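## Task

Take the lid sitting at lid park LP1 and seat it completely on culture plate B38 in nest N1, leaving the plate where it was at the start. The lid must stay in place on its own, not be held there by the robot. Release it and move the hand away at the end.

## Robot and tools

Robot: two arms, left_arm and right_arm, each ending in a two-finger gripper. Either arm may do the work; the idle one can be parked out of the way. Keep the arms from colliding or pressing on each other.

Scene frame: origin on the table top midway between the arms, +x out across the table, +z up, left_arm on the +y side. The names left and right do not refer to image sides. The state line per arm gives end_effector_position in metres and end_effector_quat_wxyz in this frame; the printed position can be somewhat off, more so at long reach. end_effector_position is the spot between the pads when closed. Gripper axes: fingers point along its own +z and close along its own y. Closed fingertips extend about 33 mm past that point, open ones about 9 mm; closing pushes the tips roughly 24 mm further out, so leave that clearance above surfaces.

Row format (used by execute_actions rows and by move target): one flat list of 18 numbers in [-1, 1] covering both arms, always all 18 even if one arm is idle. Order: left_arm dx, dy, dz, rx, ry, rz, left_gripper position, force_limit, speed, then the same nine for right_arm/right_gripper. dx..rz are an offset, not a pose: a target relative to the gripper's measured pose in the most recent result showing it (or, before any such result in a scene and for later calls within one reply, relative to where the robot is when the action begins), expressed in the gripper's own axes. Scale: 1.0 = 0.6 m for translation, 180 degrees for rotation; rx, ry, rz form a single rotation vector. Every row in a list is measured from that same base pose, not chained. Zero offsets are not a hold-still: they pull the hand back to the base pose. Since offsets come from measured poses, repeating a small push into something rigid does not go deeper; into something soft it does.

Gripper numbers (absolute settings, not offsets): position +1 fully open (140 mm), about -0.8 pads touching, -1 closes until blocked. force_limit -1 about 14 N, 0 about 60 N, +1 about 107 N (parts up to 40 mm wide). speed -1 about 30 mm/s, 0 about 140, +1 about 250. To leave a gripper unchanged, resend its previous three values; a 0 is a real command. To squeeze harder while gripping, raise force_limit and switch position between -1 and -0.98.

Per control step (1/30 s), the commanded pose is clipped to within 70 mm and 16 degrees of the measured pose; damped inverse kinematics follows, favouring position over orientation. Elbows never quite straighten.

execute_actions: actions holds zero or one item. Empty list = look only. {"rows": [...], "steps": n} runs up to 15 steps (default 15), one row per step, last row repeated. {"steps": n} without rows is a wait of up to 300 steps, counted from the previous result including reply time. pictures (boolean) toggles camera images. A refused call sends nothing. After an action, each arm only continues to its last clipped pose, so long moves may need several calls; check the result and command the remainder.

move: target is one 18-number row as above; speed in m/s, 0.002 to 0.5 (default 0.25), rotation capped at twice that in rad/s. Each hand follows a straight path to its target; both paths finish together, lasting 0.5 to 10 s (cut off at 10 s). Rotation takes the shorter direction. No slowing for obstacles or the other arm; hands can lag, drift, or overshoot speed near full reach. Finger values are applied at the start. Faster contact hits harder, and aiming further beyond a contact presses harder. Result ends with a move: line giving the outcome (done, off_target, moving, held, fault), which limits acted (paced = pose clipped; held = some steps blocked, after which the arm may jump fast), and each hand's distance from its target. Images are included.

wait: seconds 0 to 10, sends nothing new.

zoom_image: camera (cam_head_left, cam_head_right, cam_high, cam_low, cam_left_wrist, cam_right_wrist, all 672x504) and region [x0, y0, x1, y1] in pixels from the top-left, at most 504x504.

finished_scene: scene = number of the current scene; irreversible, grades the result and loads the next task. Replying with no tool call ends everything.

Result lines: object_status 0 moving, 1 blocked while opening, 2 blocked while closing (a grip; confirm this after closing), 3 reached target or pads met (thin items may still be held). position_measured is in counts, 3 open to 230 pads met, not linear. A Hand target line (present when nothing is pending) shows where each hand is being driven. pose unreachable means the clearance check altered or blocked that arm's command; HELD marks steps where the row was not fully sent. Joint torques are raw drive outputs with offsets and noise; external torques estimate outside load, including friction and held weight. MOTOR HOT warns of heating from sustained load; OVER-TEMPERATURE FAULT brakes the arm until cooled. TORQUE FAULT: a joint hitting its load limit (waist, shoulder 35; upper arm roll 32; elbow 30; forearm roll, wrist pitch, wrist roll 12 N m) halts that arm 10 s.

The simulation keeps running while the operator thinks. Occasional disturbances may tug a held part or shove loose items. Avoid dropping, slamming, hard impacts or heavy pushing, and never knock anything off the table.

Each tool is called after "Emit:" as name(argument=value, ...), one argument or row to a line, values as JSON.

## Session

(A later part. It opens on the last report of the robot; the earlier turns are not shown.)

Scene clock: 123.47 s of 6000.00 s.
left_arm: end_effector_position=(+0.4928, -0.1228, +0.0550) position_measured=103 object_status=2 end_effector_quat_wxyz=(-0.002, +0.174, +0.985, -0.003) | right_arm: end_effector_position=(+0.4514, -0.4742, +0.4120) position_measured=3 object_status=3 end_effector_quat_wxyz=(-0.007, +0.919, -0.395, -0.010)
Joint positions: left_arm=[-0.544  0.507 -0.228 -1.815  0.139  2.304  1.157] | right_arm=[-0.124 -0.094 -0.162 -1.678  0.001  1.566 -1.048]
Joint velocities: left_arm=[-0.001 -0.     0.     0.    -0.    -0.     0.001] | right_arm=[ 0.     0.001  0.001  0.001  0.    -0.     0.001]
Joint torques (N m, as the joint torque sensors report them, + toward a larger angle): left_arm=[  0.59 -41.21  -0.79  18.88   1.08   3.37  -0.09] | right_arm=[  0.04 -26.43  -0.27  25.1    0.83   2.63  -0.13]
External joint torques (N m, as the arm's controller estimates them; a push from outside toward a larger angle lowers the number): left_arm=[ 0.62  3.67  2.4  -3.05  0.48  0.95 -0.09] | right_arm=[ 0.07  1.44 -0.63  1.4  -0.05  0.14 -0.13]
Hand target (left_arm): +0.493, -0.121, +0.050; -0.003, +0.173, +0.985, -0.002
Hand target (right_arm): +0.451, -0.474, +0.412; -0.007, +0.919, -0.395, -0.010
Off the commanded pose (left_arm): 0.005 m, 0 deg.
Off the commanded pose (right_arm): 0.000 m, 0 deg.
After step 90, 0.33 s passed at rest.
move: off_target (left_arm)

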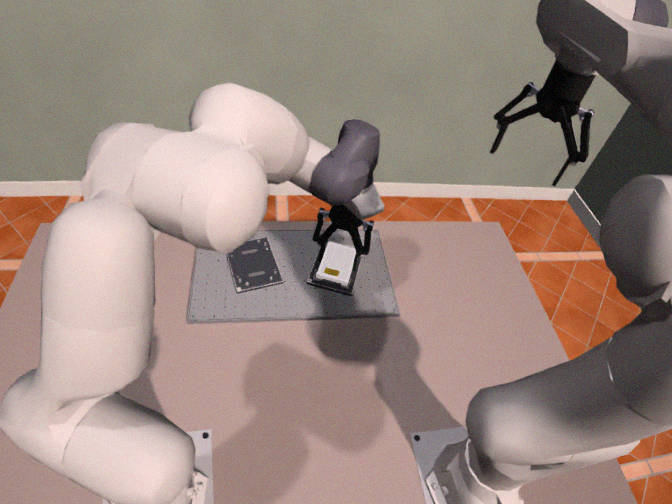

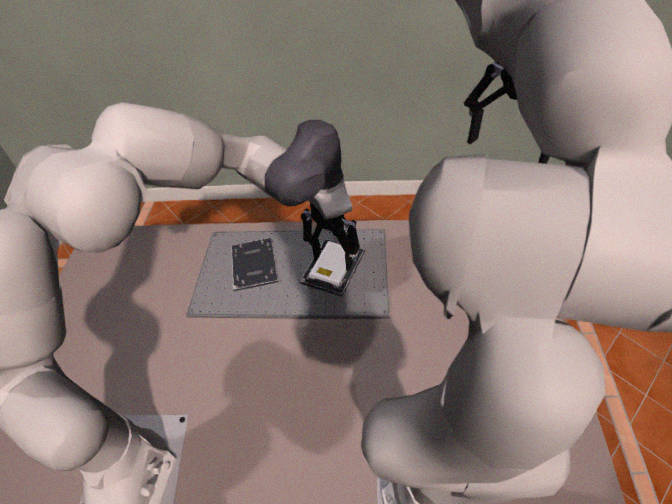

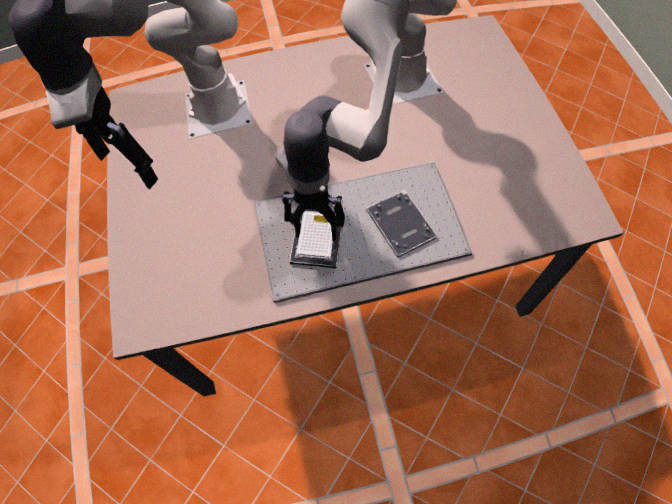

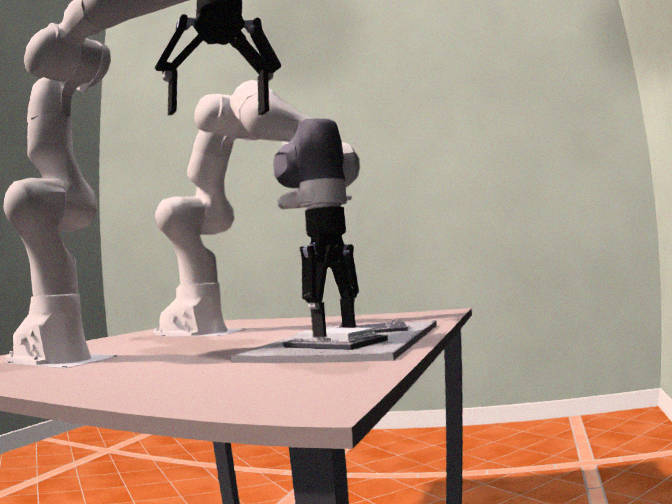

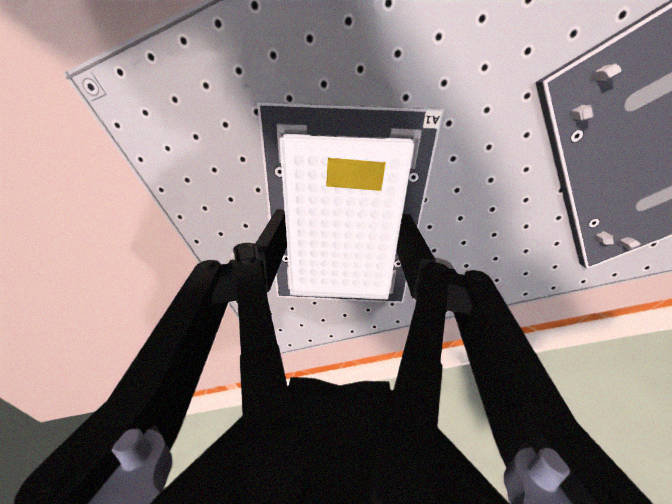

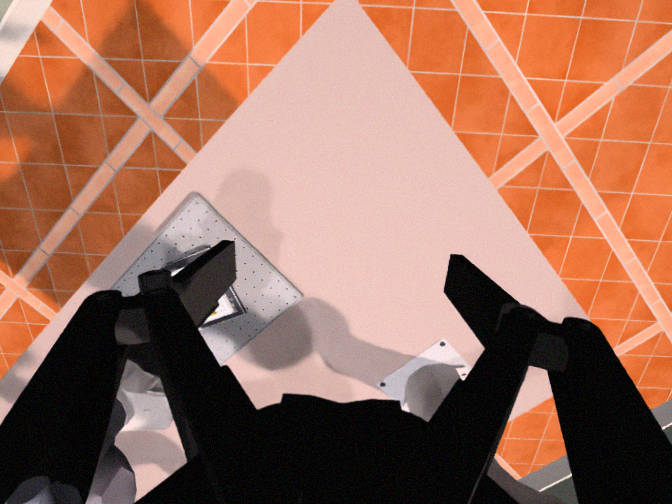

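Emit:
move(
  target=[0, 0, 0.001, 0, 0, 0, 0.4, -0.4, -0.8, 0, 0, 0, 0, 0, 0, 1, 0, 0],
  speed=0.004,
)

Emit:
move(
  target=[0, 0, -0.08, 0, 0, 0, 0.4, -0.4, -0.8, 0, 0, 0, 0, 0, 0, 1, 0, 0],
  speed=0.08,
)

Emit:
zoom_image(
  camera="cam_low",
  region=[280, 315, 400, 355],
)

Emit:
zoom_image(
  camera="cam_left_wrist",
  region=[240, 80, 440, 280],
)

Scene clock: 136.20 s of 6000.00 s.
left_arm: end_effector_position=(+0.4928, -0.1228, +0.0552) position_measured=78 object_status=3 end_effector_quat_wxyz=(-0.002, +0.174, +0.985, -0.003) | right_arm: end_effector_position=(+0.4514, -0.4742, +0.4120) position_measured=3 object_status=3 end_effector_quat_wxyz=(-0.007, +0.919, -0.395, -0.010)
Joint positions: left_arm=[-0.544  0.506 -0.228 -1.815  0.139  2.304  1.157] | right_arm=[-0.124 -0.094 -0.162 -1.678  0.001  1.566 -1.048]
Joint velocities: left_arm=[-0.001 -0.001  0.001  0.    -0.    -0.     0.001] | right_arm=[-0.     0.    -0.001  0.001  0.    -0.    -0.001]
Joint torques (N m, as the joint torque sensors report them, + toward a larger angle): left_arm=[  0.35 -44.43  -2.11  21.66   0.62   2.55  -0.07] | right_arm=[ -0.39 -26.53  -0.3   25.23   0.82   2.63  -0.13]
External joint torques (N m, as the arm's controller estimates them; a push from outside toward a larger angle lowers the number): left_arm=[ 0.41  0.54  1.11 -0.32  0.03  0.11 -0.07] | right_arm=[-0.39  1.39 -0.68  1.52 -0.06  0.14 -0.13]
Hand target (left_arm): +0.493, -0.123, +0.054; -0.002, +0.174, +0.985, -0.003
Hand target (right_arm): +0.451, -0.474, +0.412; -0.007, +0.919, -0.395, -0.010
Off the commanded pose (left_arm): 0.001 m, 0 deg.
Off the commanded pose (right_arm): 0.000 m, 0 deg.
After step 90, 9.03 s passed at rest.
move: done

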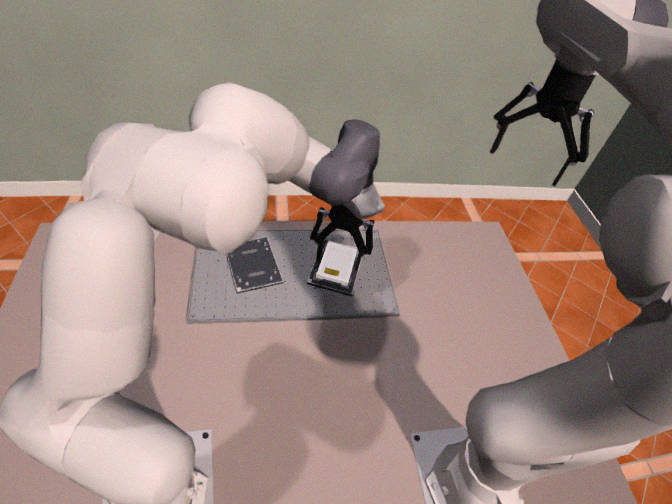

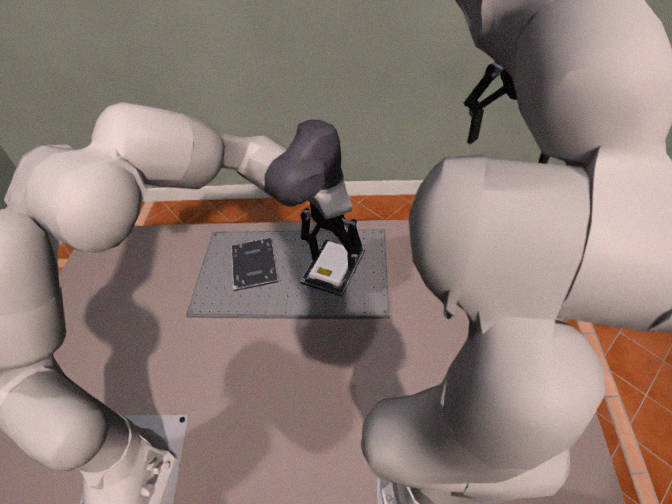

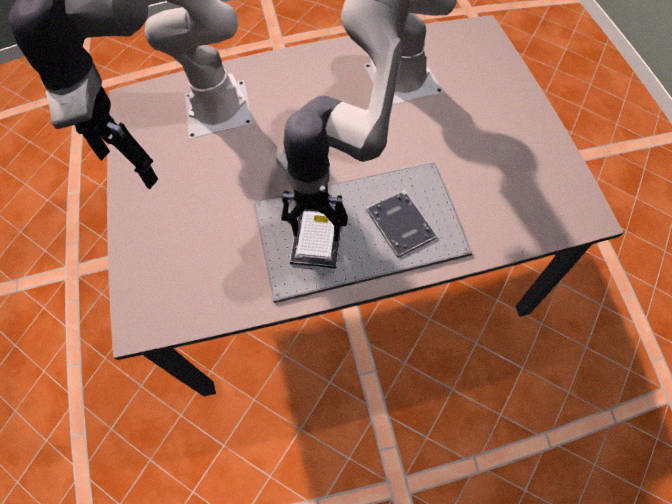

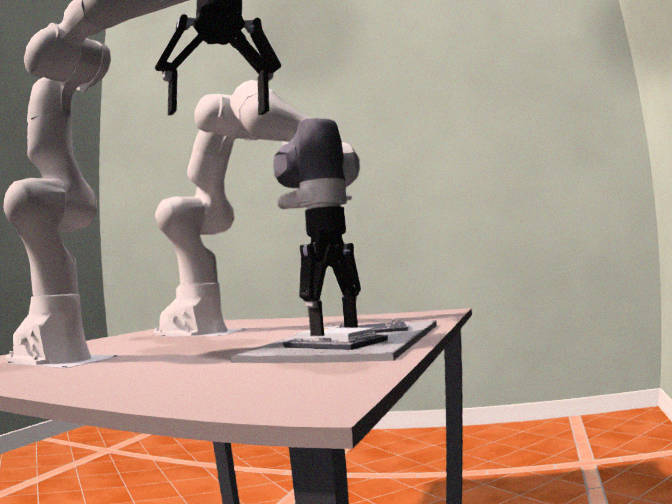

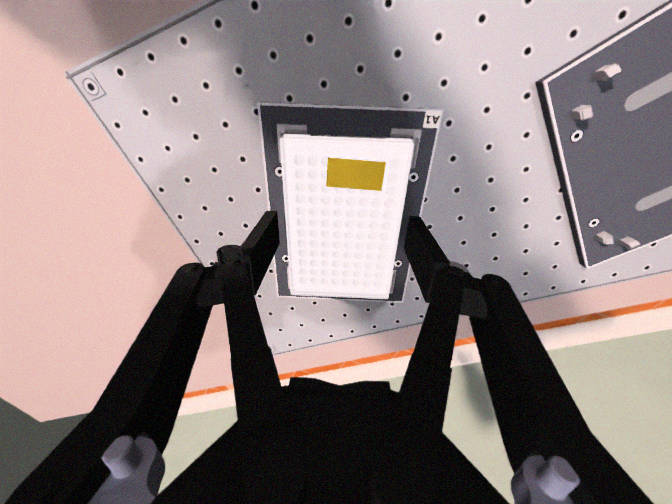

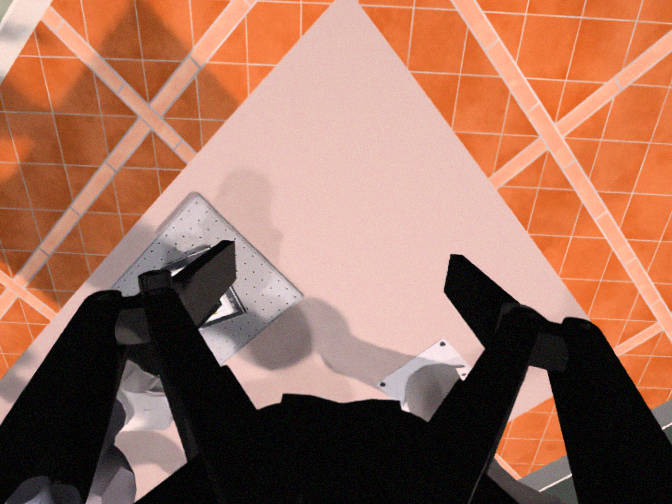

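Scene clock: 137.27 s of 6000.00 s.
left_arm: end_effector_position=(+0.4930, -0.1226, +0.1029) position_measured=78 object_status=3 end_effector_quat_wxyz=(-0.001, +0.172, +0.985, -0.003) | right_arm: end_effector_position=(+0.4514, -0.4742, +0.4120) position_measured=3 object_status=3 end_effector_quat_wxyz=(-0.007, +0.919, -0.395, -0.010)
Joint positions: left_arm=[-0.538  0.434 -0.237 -1.795  0.117  2.216  1.166] | right_arm=[-0.124 -0.094 -0.162 -1.678  0.001  1.566 -1.048]
Joint velocities: left_arm=[-0.001  0.     0.001  0.001 -0.002 -0.011  0.005] | right_arm=[-0.     0.001 -0.001 -0.001 -0.    -0.    -0.002]
Joint torques (N m, as the joint torque sensors report them, + toward a larger angle): left_arm=[  1.   -43.8   -3.52  22.49   0.13   2.04   0.12] | right_arm=[ -0.14 -26.41  -0.36  24.95   0.8    2.62  -0.13]
External joint torques (N m, as the arm's controller estimates them; a push from outside toward a larger angle lowers the number): left_arm=[ 1.07 -0.15 -0.62 -0.3  -0.51 -0.4   0.12] | right_arm=[-0.14  1.44 -0.73  1.32 -0.08  0.15 -0.13]
Hand target (left_arm): +0.492, -0.123, +0.103; -0.002, +0.175, +0.985, -0.003
Hand target (right_arm): +0.451, -0.474, +0.412; -0.007, +0.919, -0.395, -0.010
Off the commanded pose (left_arm): 0.000 m, 0 deg.
Off the commanded pose (right_arm): 0.000 m, 0 deg.
move: done

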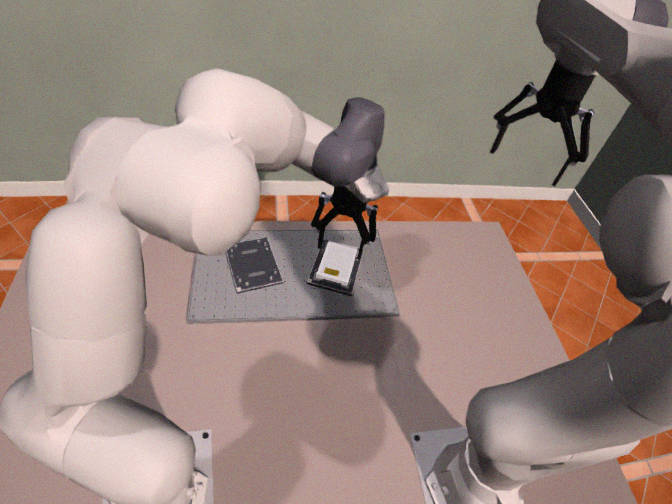

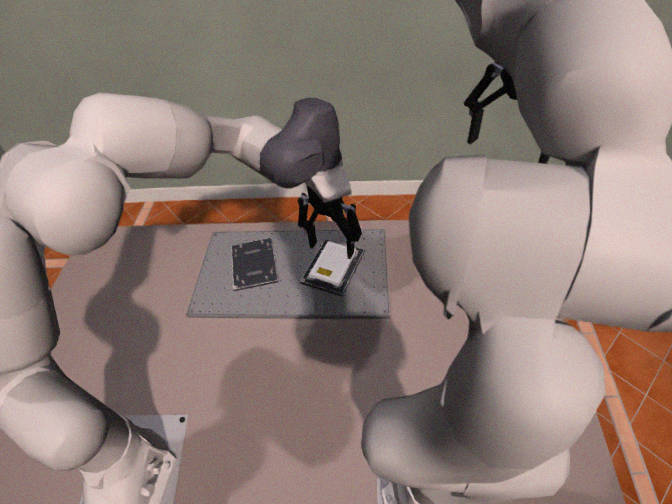

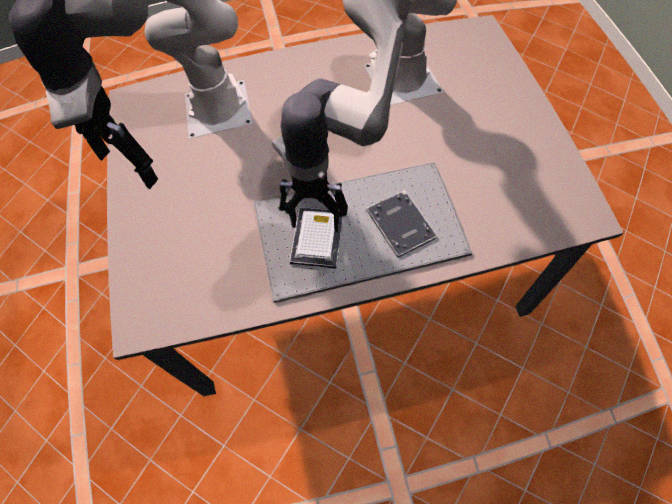

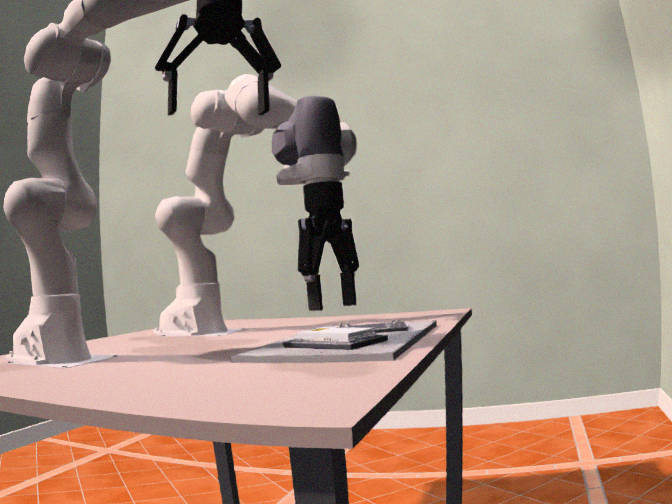

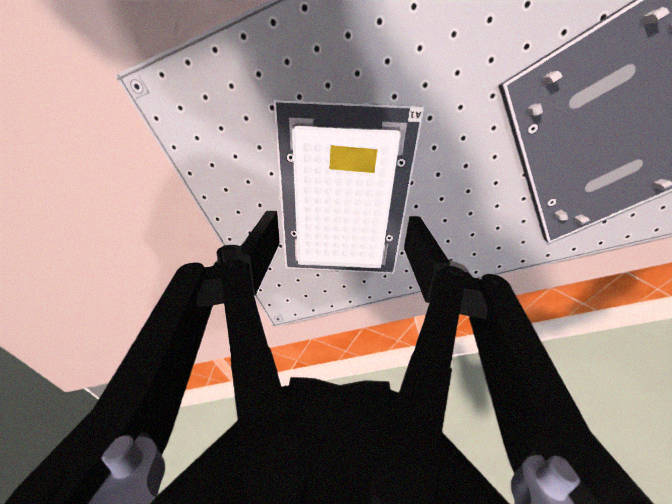

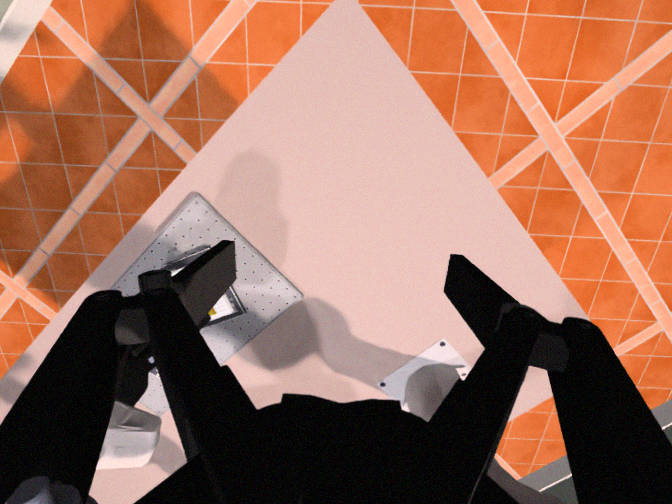

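Region (280, 315, 400, 355) of cam_low's 672x504 image, scaled by 4.200, with more detail than that image has.

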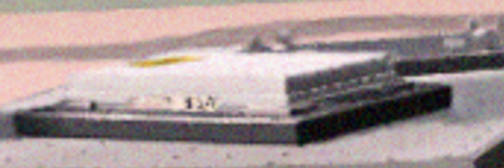

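Region (240, 80, 440, 280) of cam_left_wrist's 672x504 image, scaled by 2.520, with more detail than that image has.

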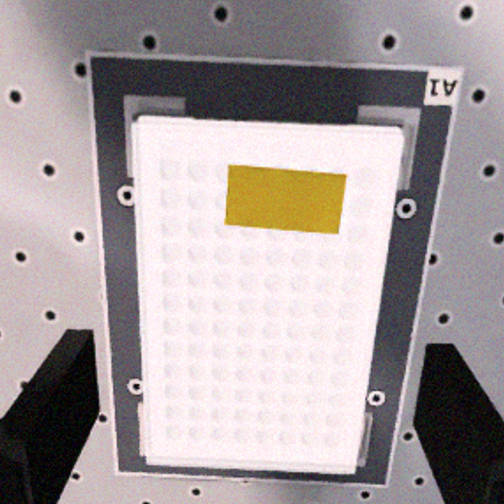

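Emit:
move(
  target=[0.1, 0.3, -0.03, 0, 0, 0, 0.4, -0.4, 0, 0, 0, 0, 0, 0, 0, 1, 0, 0],
  speed=0.2,
)

Emit:
zoom_image(
  camera="cam_left_wrist",
  region=[40, 130, 240, 330],
)

Scene clock: 141.13 s of 6000.00 s.
left_arm: end_effector_position=(+0.5021, +0.0660, +0.1192) position_measured=78 object_status=3 end_effector_quat_wxyz=(-0.001, +0.165, +0.986, -0.005) | right_arm: end_effector_position=(+0.4514, -0.4742, +0.4120) position_measured=3 object_status=3 end_effector_quat_wxyz=(-0.007, +0.919, -0.395, -0.010)
Joint positions: left_arm=[-0.257  0.157 -0.22  -2.148  0.033  2.303  1.48 ] | right_arm=[-0.124 -0.094 -0.162 -1.678  0.001  1.566 -1.048]
Joint velocities: left_arm=[-0.002 -0.     0.     0.    -0.002  0.001  0.033] | right_arm=[-0.001  0.    -0.     0.001  0.     0.     0.   ]
Joint torques (N m, as the joint torque sensors report them, + toward a larger angle): left_arm=[  1.   -35.7   -1.38  20.75   0.     2.71   0.22] | right_arm=[ -0.35 -26.63  -0.2   25.03   0.82   2.62  -0.13]
External joint torques (N m, as the arm's controller estimates them; a push from outside toward a larger angle lowers the number): left_arm=[ 1.08 -1.14 -0.41 -1.35 -0.61  0.29  0.22] | right_arm=[-0.35  1.2  -0.59  1.4  -0.06  0.14 -0.13]
Hand target (left_arm): +0.502, +0.065, +0.119; +0.000, +0.172, +0.985, -0.006
Hand target (right_arm): +0.451, -0.474, +0.412; -0.007, +0.919, -0.395, -0.010
Off the commanded pose (left_arm): 0.005 m, 1 deg.
Off the commanded pose (right_arm): 0.000 m, 0 deg.
move: off_target (left_arm)

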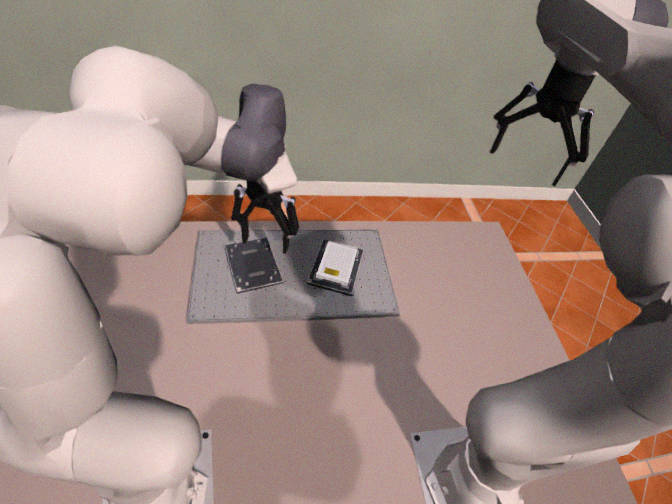

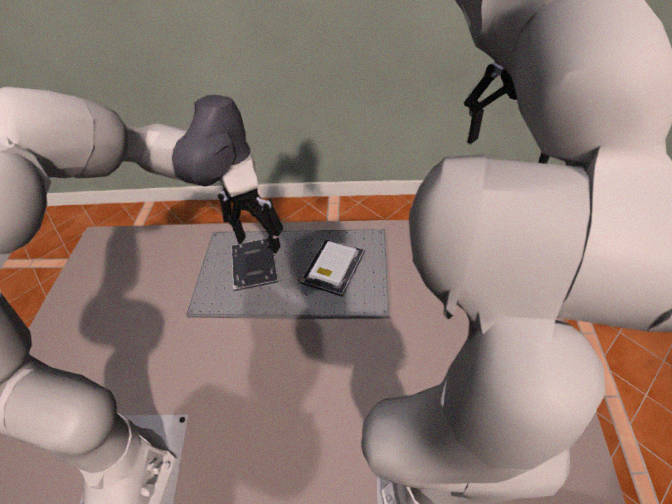

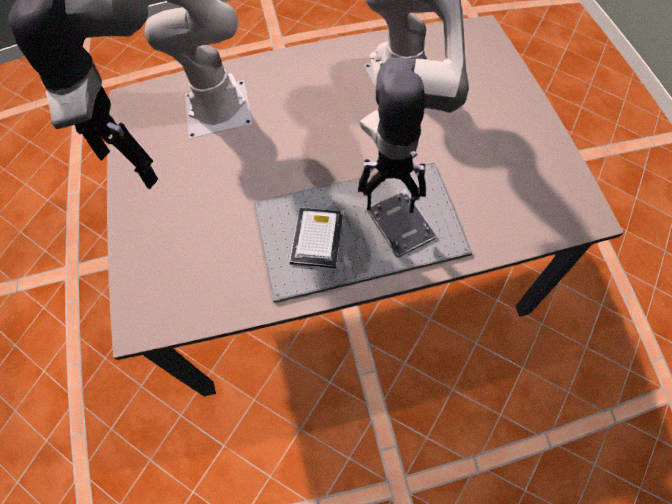

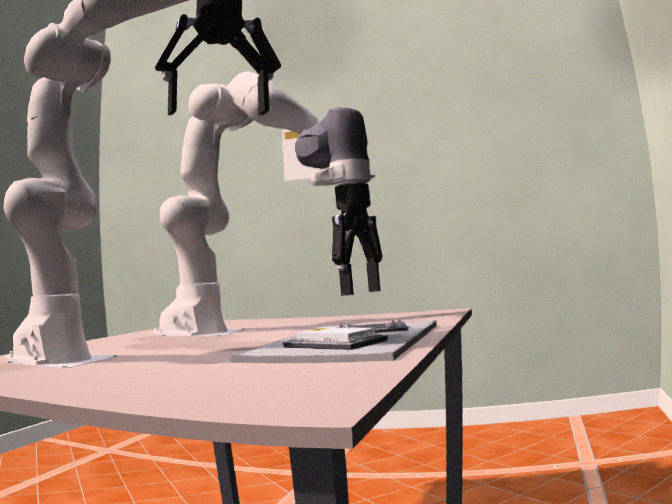

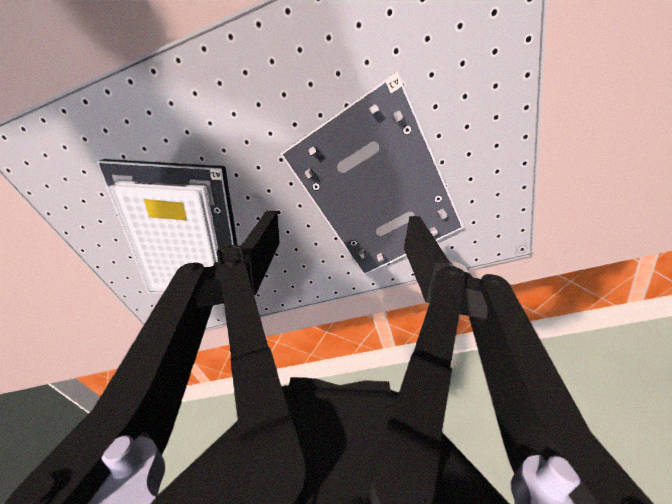

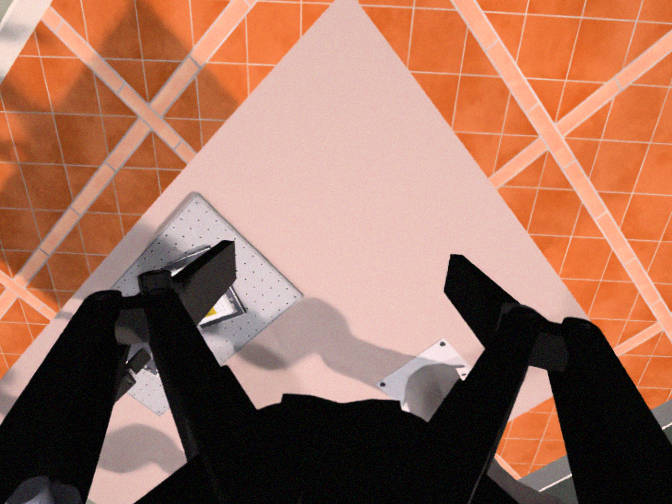

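Region (40, 130, 240, 330) of cam_left_wrist's 672x504 image, scaled by 2.520, with more detail than that image has.

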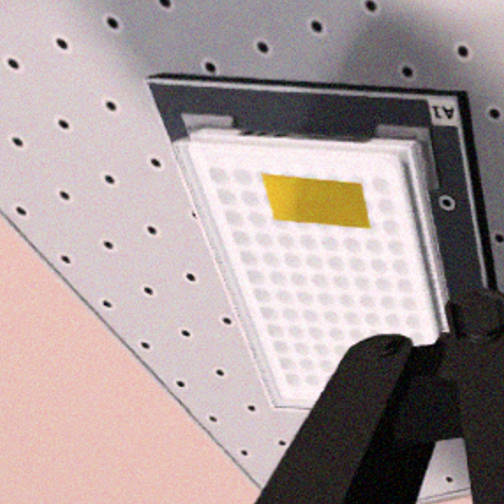

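Emit:
zoom_image(
  camera="cam_low",
  region=[320, 290, 420, 345],
)

Emit:
zoom_image(
  camera="cam_left_wrist",
  region=[170, 165, 240, 265],
)

Region (320, 290, 420, 345) of cam_low's 672x504 image, scaled by 5.040, with more detail than that image has; it fills the top 277 rows of this view, and the rest is white.

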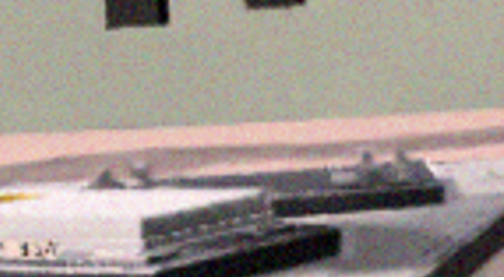

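Region (170, 165, 240, 265) of cam_left_wrist's 672x504 image, scaled by 5.040, with more detail than that image has; it fills the left 353 columns of this view, and the rest is white.

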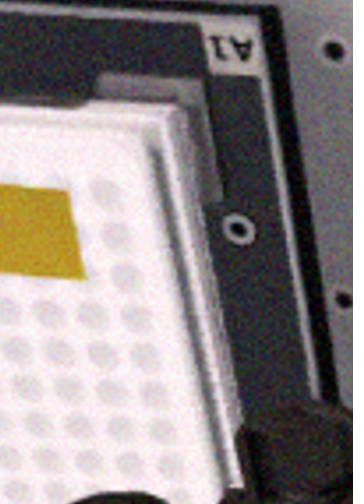

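Emit:
finished_scene(
  scene=1,
)

The scene is finished: the task was done.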